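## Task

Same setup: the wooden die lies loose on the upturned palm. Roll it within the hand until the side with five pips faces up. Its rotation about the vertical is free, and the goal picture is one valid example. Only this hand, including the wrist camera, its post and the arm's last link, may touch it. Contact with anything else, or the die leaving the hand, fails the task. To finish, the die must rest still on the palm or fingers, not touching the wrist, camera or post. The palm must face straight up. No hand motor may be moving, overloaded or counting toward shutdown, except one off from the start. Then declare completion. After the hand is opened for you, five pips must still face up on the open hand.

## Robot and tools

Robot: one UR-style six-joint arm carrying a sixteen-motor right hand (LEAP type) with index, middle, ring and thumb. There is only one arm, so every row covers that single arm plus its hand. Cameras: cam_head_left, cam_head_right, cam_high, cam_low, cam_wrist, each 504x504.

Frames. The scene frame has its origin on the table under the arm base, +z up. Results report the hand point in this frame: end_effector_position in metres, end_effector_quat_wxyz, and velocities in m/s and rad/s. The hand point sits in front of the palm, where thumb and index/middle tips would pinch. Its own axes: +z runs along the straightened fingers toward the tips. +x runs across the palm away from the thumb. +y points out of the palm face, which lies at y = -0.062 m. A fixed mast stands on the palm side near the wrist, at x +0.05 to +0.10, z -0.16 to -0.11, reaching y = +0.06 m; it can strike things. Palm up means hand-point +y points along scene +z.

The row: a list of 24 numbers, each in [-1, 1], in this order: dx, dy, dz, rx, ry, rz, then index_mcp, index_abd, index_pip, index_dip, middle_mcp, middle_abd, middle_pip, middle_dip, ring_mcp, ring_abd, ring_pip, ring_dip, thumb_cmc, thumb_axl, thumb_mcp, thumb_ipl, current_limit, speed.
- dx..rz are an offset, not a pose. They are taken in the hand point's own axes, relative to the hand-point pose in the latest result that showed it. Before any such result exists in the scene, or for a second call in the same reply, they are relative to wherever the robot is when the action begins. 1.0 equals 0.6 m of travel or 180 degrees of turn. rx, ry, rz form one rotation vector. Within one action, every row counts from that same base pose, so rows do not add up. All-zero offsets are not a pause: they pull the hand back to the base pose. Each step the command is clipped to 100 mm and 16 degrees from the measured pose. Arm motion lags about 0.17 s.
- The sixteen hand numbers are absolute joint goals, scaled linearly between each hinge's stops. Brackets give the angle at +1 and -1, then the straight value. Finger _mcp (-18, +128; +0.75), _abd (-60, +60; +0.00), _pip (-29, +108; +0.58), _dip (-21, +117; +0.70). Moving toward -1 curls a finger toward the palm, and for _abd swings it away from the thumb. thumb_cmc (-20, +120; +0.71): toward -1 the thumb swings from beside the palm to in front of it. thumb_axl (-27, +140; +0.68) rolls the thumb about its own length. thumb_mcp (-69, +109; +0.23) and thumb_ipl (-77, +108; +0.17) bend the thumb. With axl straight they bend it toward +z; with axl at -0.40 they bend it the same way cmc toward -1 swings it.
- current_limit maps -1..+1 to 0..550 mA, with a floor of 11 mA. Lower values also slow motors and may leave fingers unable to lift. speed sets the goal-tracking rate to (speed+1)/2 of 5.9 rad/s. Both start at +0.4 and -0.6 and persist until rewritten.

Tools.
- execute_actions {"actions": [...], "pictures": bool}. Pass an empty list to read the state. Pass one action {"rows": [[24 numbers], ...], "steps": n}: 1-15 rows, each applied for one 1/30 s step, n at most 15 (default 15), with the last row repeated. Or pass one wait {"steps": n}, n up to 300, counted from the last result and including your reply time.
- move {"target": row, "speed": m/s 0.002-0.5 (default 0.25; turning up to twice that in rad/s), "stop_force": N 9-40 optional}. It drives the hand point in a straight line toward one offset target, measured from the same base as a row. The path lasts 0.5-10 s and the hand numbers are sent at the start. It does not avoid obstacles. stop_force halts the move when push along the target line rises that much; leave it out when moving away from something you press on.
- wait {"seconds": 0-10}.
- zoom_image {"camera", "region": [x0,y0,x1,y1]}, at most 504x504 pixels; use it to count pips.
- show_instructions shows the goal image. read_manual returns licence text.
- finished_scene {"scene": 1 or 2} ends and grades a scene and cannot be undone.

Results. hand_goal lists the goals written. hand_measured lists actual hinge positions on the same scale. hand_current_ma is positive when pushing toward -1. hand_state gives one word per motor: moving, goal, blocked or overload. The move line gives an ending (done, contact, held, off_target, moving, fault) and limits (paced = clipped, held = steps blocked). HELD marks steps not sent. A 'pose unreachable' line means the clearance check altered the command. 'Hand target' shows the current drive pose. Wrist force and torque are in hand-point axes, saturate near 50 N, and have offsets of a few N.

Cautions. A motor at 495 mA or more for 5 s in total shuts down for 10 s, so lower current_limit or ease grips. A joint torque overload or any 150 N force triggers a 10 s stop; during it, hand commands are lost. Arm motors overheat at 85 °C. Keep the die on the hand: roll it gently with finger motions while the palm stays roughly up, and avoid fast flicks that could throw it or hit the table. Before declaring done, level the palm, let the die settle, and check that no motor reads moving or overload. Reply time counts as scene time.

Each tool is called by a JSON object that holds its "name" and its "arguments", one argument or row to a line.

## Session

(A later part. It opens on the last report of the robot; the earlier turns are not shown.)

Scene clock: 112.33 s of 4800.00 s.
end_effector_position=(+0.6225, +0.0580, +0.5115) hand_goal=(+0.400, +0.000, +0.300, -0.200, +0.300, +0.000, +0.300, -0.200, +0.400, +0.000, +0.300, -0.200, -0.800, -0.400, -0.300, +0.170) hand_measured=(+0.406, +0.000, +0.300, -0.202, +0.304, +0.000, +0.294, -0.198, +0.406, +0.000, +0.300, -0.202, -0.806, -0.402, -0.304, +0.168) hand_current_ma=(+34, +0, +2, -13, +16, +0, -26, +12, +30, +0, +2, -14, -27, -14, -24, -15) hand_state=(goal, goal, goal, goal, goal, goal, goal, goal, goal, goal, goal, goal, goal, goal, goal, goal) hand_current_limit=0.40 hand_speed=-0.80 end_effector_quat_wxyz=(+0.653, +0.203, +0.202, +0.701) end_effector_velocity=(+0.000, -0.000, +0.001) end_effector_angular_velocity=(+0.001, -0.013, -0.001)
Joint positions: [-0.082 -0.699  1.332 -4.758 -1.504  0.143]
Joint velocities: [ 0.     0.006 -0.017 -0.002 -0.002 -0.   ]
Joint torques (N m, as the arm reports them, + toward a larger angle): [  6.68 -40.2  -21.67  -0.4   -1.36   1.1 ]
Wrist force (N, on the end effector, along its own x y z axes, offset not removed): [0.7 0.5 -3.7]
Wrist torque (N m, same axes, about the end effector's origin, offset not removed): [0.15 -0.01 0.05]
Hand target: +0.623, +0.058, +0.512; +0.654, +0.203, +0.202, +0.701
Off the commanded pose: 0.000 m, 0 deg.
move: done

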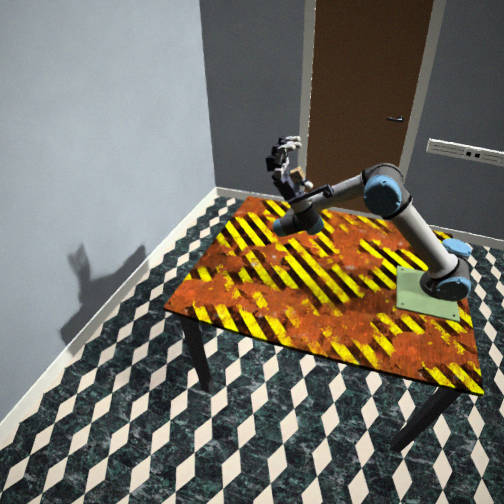

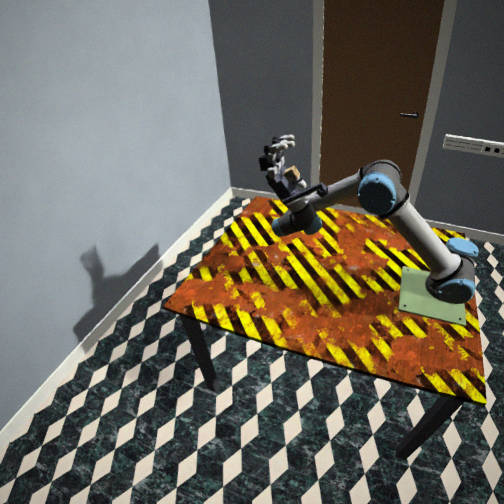

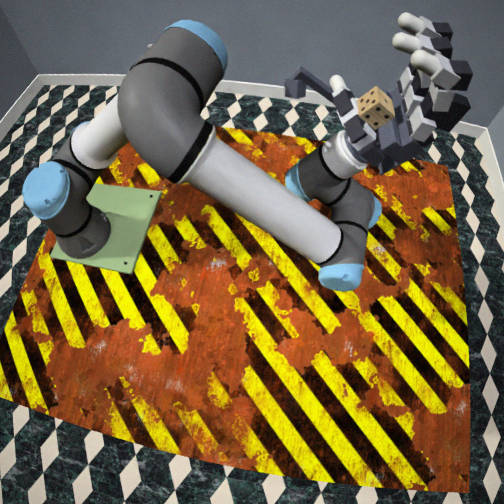

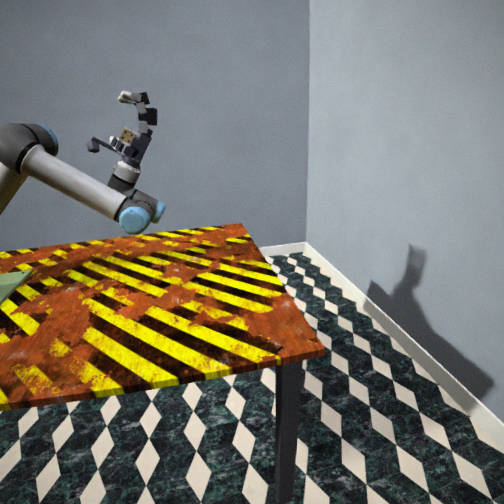

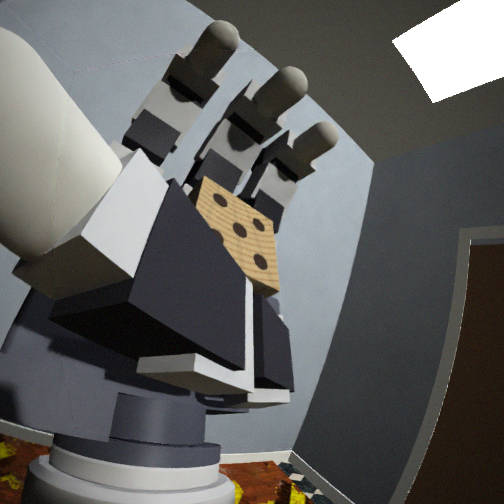

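{"name": "move", "arguments": {
  "target": [0,-0.08,0.05,0.315,0,0,0.4,0,0.3,-0.2,0.4,0,0.3,-0.2,0.4,0,0.3,-0.2,-0.8,-0.4,-0.3,0.17,0.4,-0.8],
  "speed": 0.2
}}

{"name": "move", "arguments": {
  "target": [0,0,0,0,0,0,0.45,0,0.4,0.2,0.45,0,0.4,0.2,0.45,0,0.4,0.2,0.0,-0.4,0.1,0.17,0.4,-0.7]
}}

Scene clock: 116.13 s of 4800.00 s.
end_effector_position=(+0.6791, +0.0617, +0.5106) hand_goal=(+0.400, +0.000, +0.300, -0.200, +0.400, +0.000, +0.300, -0.200, +0.400, +0.000, +0.300, -0.200, -0.800, -0.400, -0.300, +0.170) hand_measured=(+0.408, +0.000, +0.300, -0.202, +0.410, +0.000, +0.300, -0.198, +0.408, +0.000, +0.300, -0.202, -0.806, -0.402, -0.304, +0.168) hand_current_ma=(+48, +0, +2, -13, +48, +0, -4, +12, +42, +0, +2, -14, -28, -15, -24, -15) hand_state=(goal, goal, goal, goal, goal, goal, goal, goal, goal, goal, goal, goal, goal, goal, goal, goal) hand_current_limit=0.40 hand_speed=-0.80 end_effector_quat_wxyz=(+0.479, +0.489, +0.510, +0.521) end_effector_velocity=(+0.001, -0.001, +0.000) end_effector_angular_velocity=(-0.001, +0.010, -0.001)
Joint positions: [-0.132 -1.243  1.941 -3.831 -1.366  0.022]
Joint velocities: [-0.001 -0.007  0.     0.016  0.    -0.002]
Joint torques (N m, as the arm reports them, + toward a larger angle): [ -5.97 -37.57 -12.62  -0.65   1.33  -1.58]
Wrist force (N, on the end effector, along its own x y z axes, offset not removed): [1.1 -1.0 -2.4]
Wrist torque (N m, same axes, about the end effector's origin, offset not removed): [0.04 0.09 0.06]
Hand target: +0.679, +0.062, +0.511; +0.479, +0.489, +0.511, +0.521
Off the commanded pose: 0.000 m, 0 deg.
move: done

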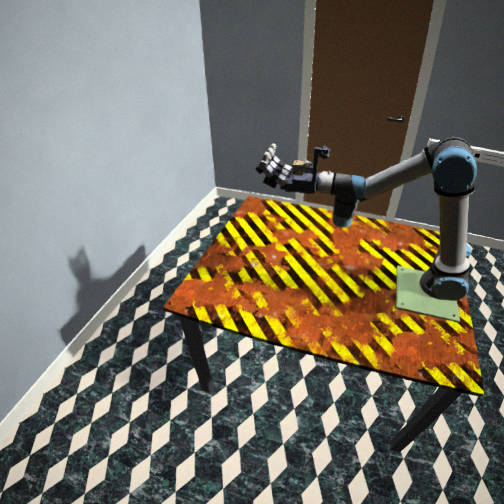

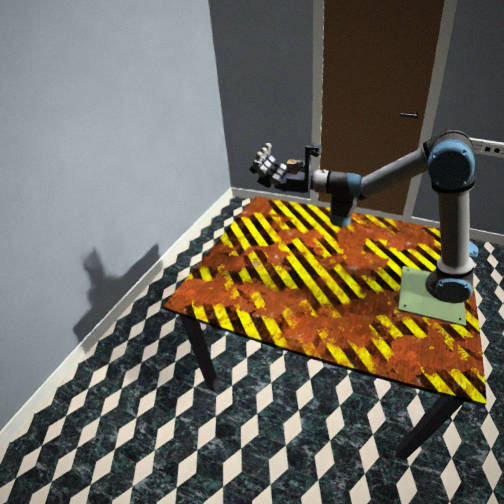

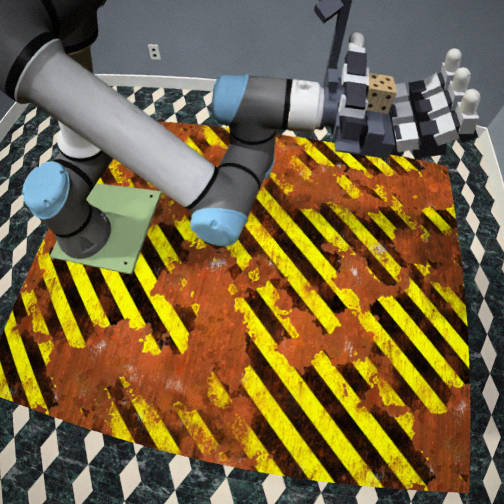

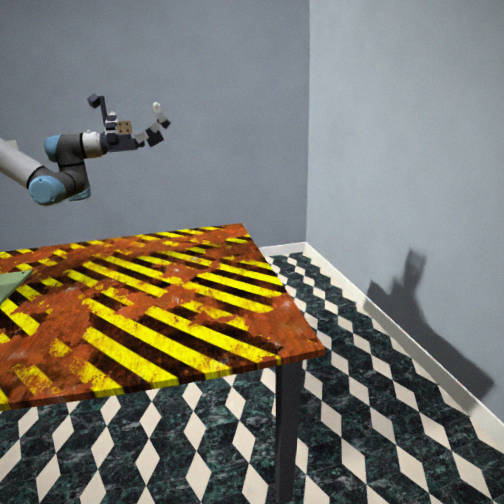

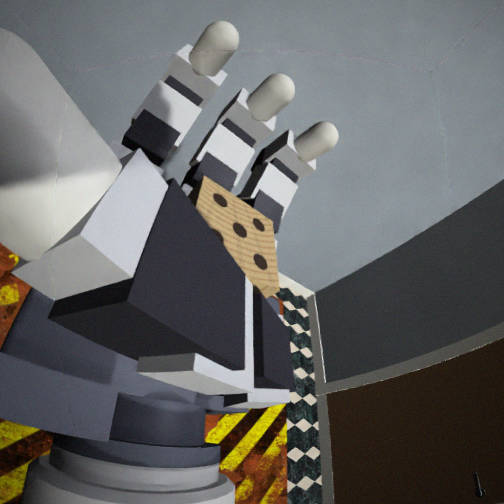

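Scene clock: 117.53 s of 4800.00 s.
end_effector_position=(+0.6791, +0.0617, +0.5106) hand_goal=(+0.450, +0.000, +0.400, +0.200, +0.450, +0.000, +0.400, +0.200, +0.450, +0.000, +0.400, +0.200, +0.000, -0.400, +0.100, +0.170) hand_measured=(+0.460, +0.000, +0.400, +0.198, +0.460, +0.000, +0.400, +0.198, +0.458, +0.000, +0.400, +0.198, +0.006, -0.402, +0.102, +0.168) hand_current_ma=(+53, +0, -1, -14, +54, +0, -1, -15, +47, +0, -1, -15, +29, -14, +9, -9) hand_state=(goal, goal, goal, goal, goal, goal, goal, goal, goal, goal, goal, goal, goal, goal, goal, goal) hand_current_limit=0.40 hand_speed=-0.70 end_effector_quat_wxyz=(+0.479, +0.489, +0.510, +0.521) end_effector_velocity=(+0.000, -0.000, -0.000) end_effector_angular_velocity=(+0.000, +0.001, +0.000)
Joint positions: [-0.132 -1.243  1.941 -3.831 -1.366  0.022]
Joint velocities: [ 0.     0.     0.     0.001 -0.     0.   ]
Joint torques (N m, as the arm reports them, + toward a larger angle): [ -4.57 -24.3  -17.64  -3.51   0.58   1.16]
Wrist force (N, on the end effector, along its own x y z axes, offset not removed): [1.4 -0.7 1.6]
Wrist torque (N m, same axes, about the end effector's origin, offset not removed): [-0.11 -0.02 0.03]
Hand target: +0.679, +0.062, +0.511; +0.479, +0.489, +0.510, +0.521
Off the commanded pose: 0.000 m, 0 deg.
move: done

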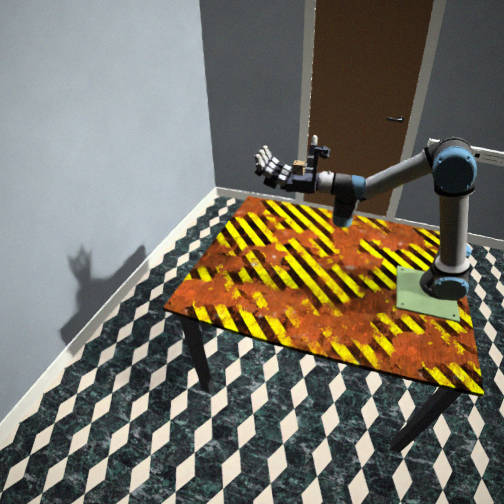

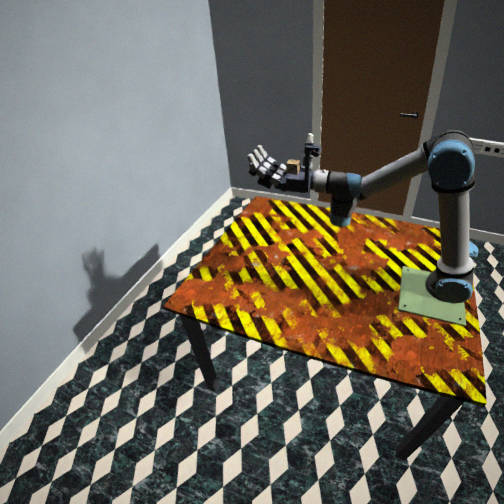

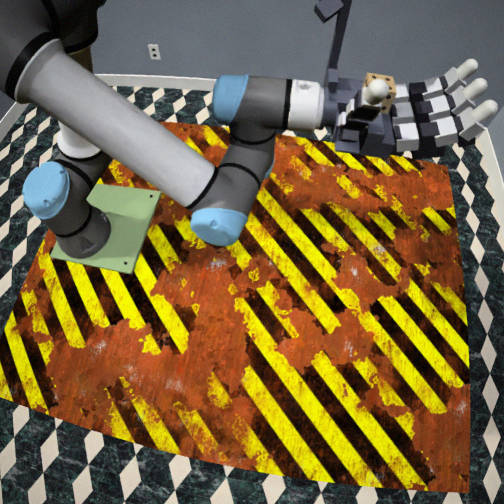

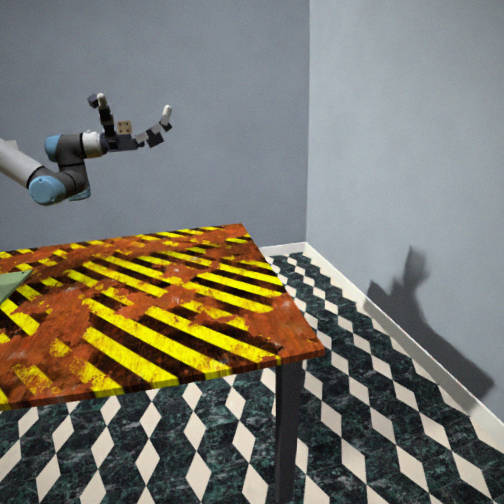

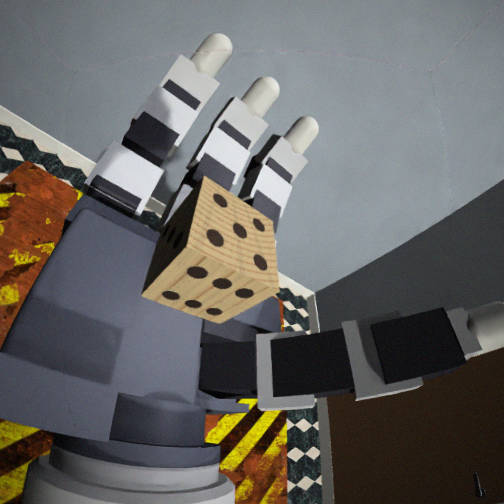

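{"name": "move", "arguments": {
  "target": [0,0,0,0,0,0,0.7,0,0.55,0.65,0.7,0,0.55,0.65,0.7,0,0.55,0.65,0.7,0.27,0.23,0.17,0.4,-0.5]
}}

{"name": "wait", "arguments": {
  "seconds": 0.8
}}

Scene clock: 119.13 s of 4800.00 s.
end_effector_position=(+0.6791, +0.0617, +0.5106) hand_goal=(+0.700, +0.000, +0.550, +0.650, +0.700, +0.000, +0.550, +0.650, +0.700, +0.000, +0.550, +0.650, +0.700, +0.270, +0.230, +0.170) hand_measured=(+0.712, +0.000, +0.550, +0.648, +0.712, +0.000, +0.550, +0.648, +0.710, +0.000, +0.550, +0.648, +0.712, +0.268, +0.234, +0.170) hand_current_ma=(+59, +0, +5, -11, +60, +0, +4, -12, +53, +0, +4, -13, +61, -14, +22, -5) hand_state=(goal, goal, goal, goal, goal, goal, goal, goal, goal, goal, goal, goal, goal, goal, goal, goal) hand_current_limit=0.40 hand_speed=-0.50 end_effector_quat_wxyz=(+0.479, +0.489, +0.510, +0.521) end_effector_velocity=(+0.000, +0.000, -0.000) end_effector_angular_velocity=(-0.000, +0.000, -0.000)
Joint positions: [-0.132 -1.243  1.941 -3.831 -1.366  0.022]
Joint velocities: [ 0.  0.  0. -0. -0. -0.]
Joint torques (N m, as the arm reports them, + toward a larger angle): [ -3.87 -26.25 -20.07  -0.81   0.33   1.12]
Wrist force (N, on the end effector, along its own x y z axes, offset not removed): [-0.3 -1.9 0.8]
Wrist torque (N m, same axes, about the end effector's origin, offset not removed): [-0.26 0.15 -0.11]
Hand target: +0.679, +0.062, +0.511; +0.479, +0.489, +0.510, +0.521
Off the commanded pose: 0.000 m, 0 deg.
move: done

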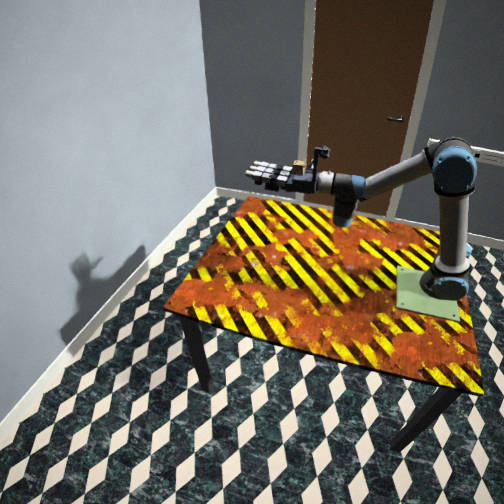

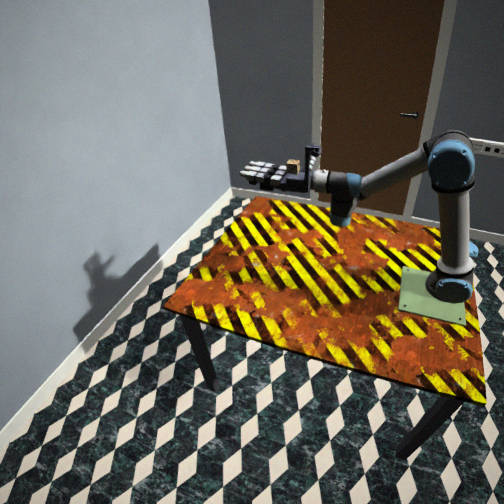

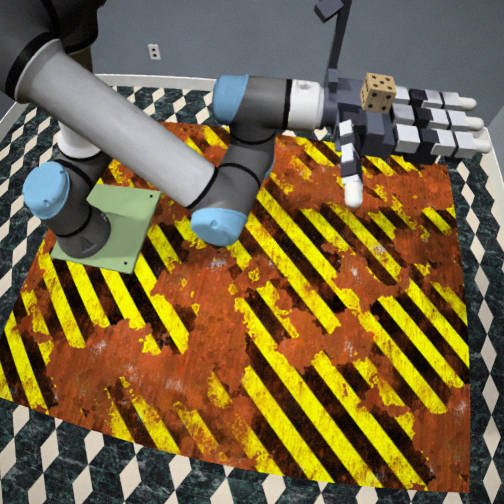

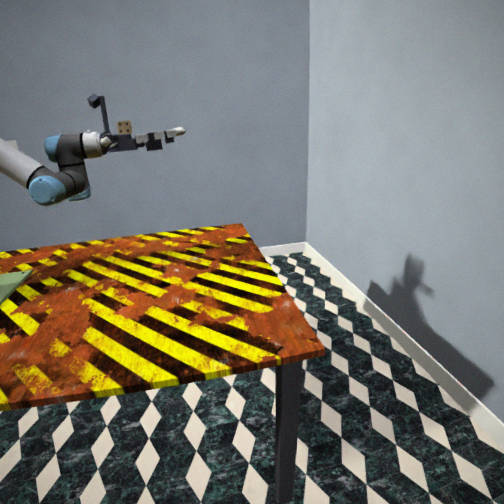

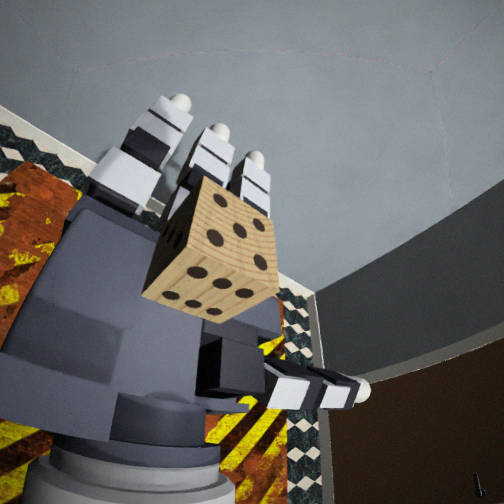

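Scene clock: 119.93 s of 4800.00 s.
end_effector_position=(+0.6791, +0.0617, +0.5106) hand_goal=(+0.700, +0.000, +0.550, +0.650, +0.700, +0.000, +0.550, +0.650, +0.700, +0.000, +0.550, +0.650, +0.700, +0.270, +0.230, +0.170) hand_measured=(+0.712, +0.000, +0.550, +0.648, +0.712, +0.000, +0.550, +0.648, +0.710, +0.000, +0.550, +0.648, +0.712, +0.268, +0.234, +0.170) hand_current_ma=(+59, +0, +5, -11, +60, +0, +4, -12, +53, +0, +4, -13, +61, -14, +22, -5) hand_state=(goal, goal, goal, goal, goal, goal, goal, goal, goal, goal, goal, goal, goal, goal, goal, goal) hand_current_limit=0.40 hand_speed=-0.50 end_effector_quat_wxyz=(+0.479, +0.489, +0.510, +0.521) end_effector_velocity=(+0.000, +0.000, -0.000) end_effector_angular_velocity=(+0.000, +0.001, +0.000)
Joint positions: [-0.132 -1.243  1.941 -3.831 -1.366  0.022]
Joint velocities: [0.    0.    0.    0.001 0.    0.   ]
Joint torques (N m, as the arm reports them, + toward a larger angle): [ -4.01 -27.71 -19.45  -0.7    0.11   1.05]
Wrist force (N, on the end effector, along its own x y z axes, offset not removed): [-0.3 0.2 1.1]
Wrist torque (N m, same axes, about the end effector's origin, offset not removed): [0.01 0.20 0.01]
Hand target: +0.679, +0.062, +0.511; +0.479, +0.489, +0.510, +0.521
Off the commanded pose: 0.000 m, 0 deg.
Steps of this call (steps 1 to 24: nothing new was sent). Readings (end_effector_position | what the end effector reports):
1: (+0.6791, +0.0617, +0.5106) | hand_goal=(+0.700, +0.000, +0.550, +0.650, +0.700, +0.000, +0.550, +0.650, +0.700, +0.000, +0.550, +0.650, +0.700, +0.270, +0.230, +0.170) hand_measured=(+0.712, +0.000, +0.550, +0.648, +0.712, +0.000, +0.550, +0.648, +0.710, +0.000, +0.550, +0.648, +0.712, +0.268, +0.234, +0.170) hand_current_ma=(+59, +0, +5, -11, +60, +0, +4, -12, +53, +0, +4, -13, +61, -14, +22, -5) hand_state=(goal, goal, goal, goal, goal, goal, goal, goal, goal, goal, goal, goal, goal, goal, goal, goal) hand_current_limit=0.40 hand_speed=-0.50
2: (+0.6791, +0.0617, +0.5106) | hand_goal=(+0.700, +0.000, +0.550, +0.650, +0.700, +0.000, +0.550, +0.650, +0.700, +0.000, +0.550, +0.650, +0.700, +0.270, +0.230, +0.170) hand_measured=(+0.712, +0.000, +0.550, +0.648, +0.712, +0.000, +0.550, +0.648, +0.710, +0.000, +0.550, +0.648, +0.712, +0.268, +0.234, +0.170) hand_current_ma=(+59, +0, +5, -11, +60, +0, +4, -12, +53, +0, +4, -13, +61, -14, +22, -5) hand_state=(goal, goal, goal, goal, goal, goal, goal, goal, goal, goal, goal, goal, goal, goal, goal, goal) hand_current_limit=0.40 hand_speed=-0.50
4: (+0.6791, +0.0617, +0.5106) | hand_goal=(+0.700, +0.000, +0.550, +0.650, +0.700, +0.000, +0.550, +0.650, +0.700, +0.000, +0.550, +0.650, +0.700, +0.270, +0.230, +0.170) hand_measured=(+0.712, +0.000, +0.550, +0.648, +0.712, +0.000, +0.550, +0.648, +0.710, +0.000, +0.550, +0.648, +0.712, +0.268, +0.234, +0.170) hand_current_ma=(+59, +0, +5, -11, +60, +0, +4, -12, +53, +0, +4, -13, +61, -14, +22, -5) hand_state=(goal, goal, goal, goal, goal, goal, goal, goal, goal, goal, goal, goal, goal, goal, goal, goal) hand_current_limit=0.40 hand_speed=-0.50
8: (+0.6791, +0.0617, +0.5106) | hand_goal=(+0.700, +0.000, +0.550, +0.650, +0.700, +0.000, +0.550, +0.650, +0.700, +0.000, +0.550, +0.650, +0.700, +0.270, +0.230, +0.170) hand_measured=(+0.712, +0.000, +0.550, +0.648, +0.712, +0.000, +0.550, +0.648, +0.710, +0.000, +0.550, +0.648, +0.712, +0.268, +0.234, +0.170) hand_current_ma=(+59, +0, +5, -11, +60, +0, +4, -12, +53, +0, +4, -13, +61, -14, +22, -5) hand_state=(goal, goal, goal, goal, goal, goal, goal, goal, goal, goal, goal, goal, goal, goal, goal, goal) hand_current_limit=0.40 hand_speed=-0.50
24: the state above

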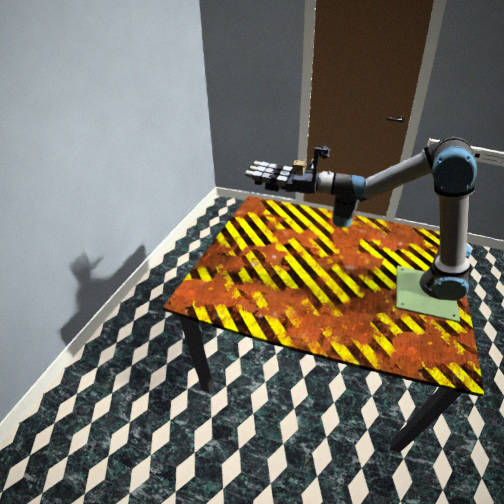

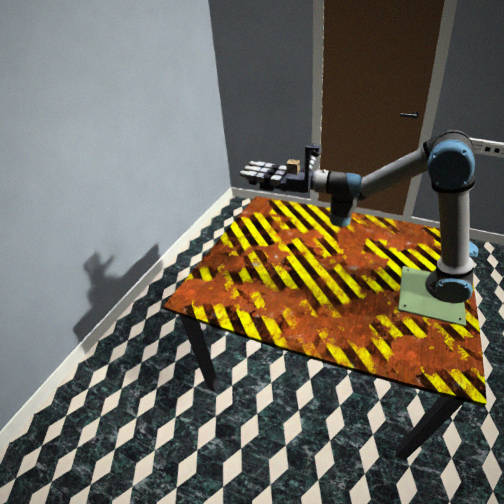

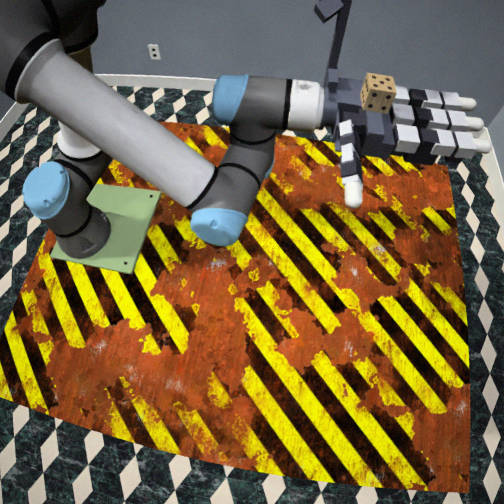

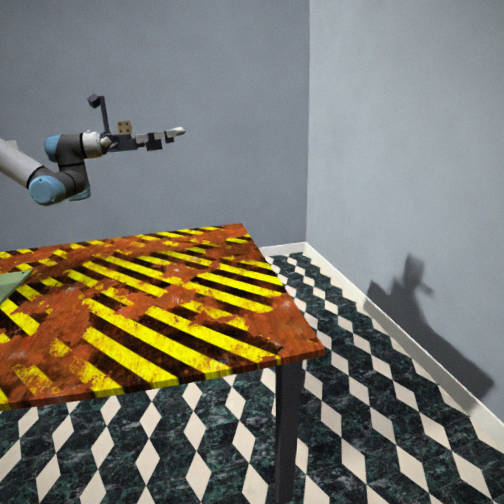

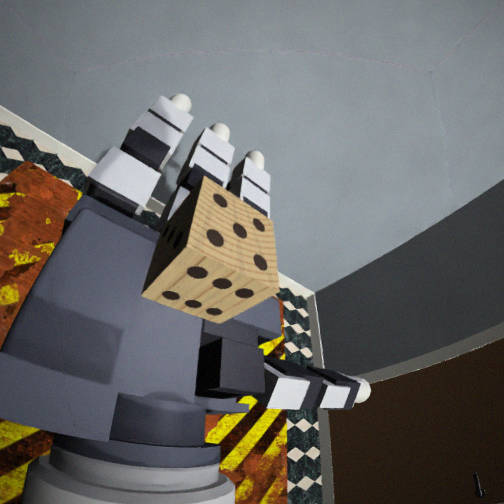

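{"name": "finished_scene", "arguments": {
  "scene": 2
}}

The scene is finished: the task was done.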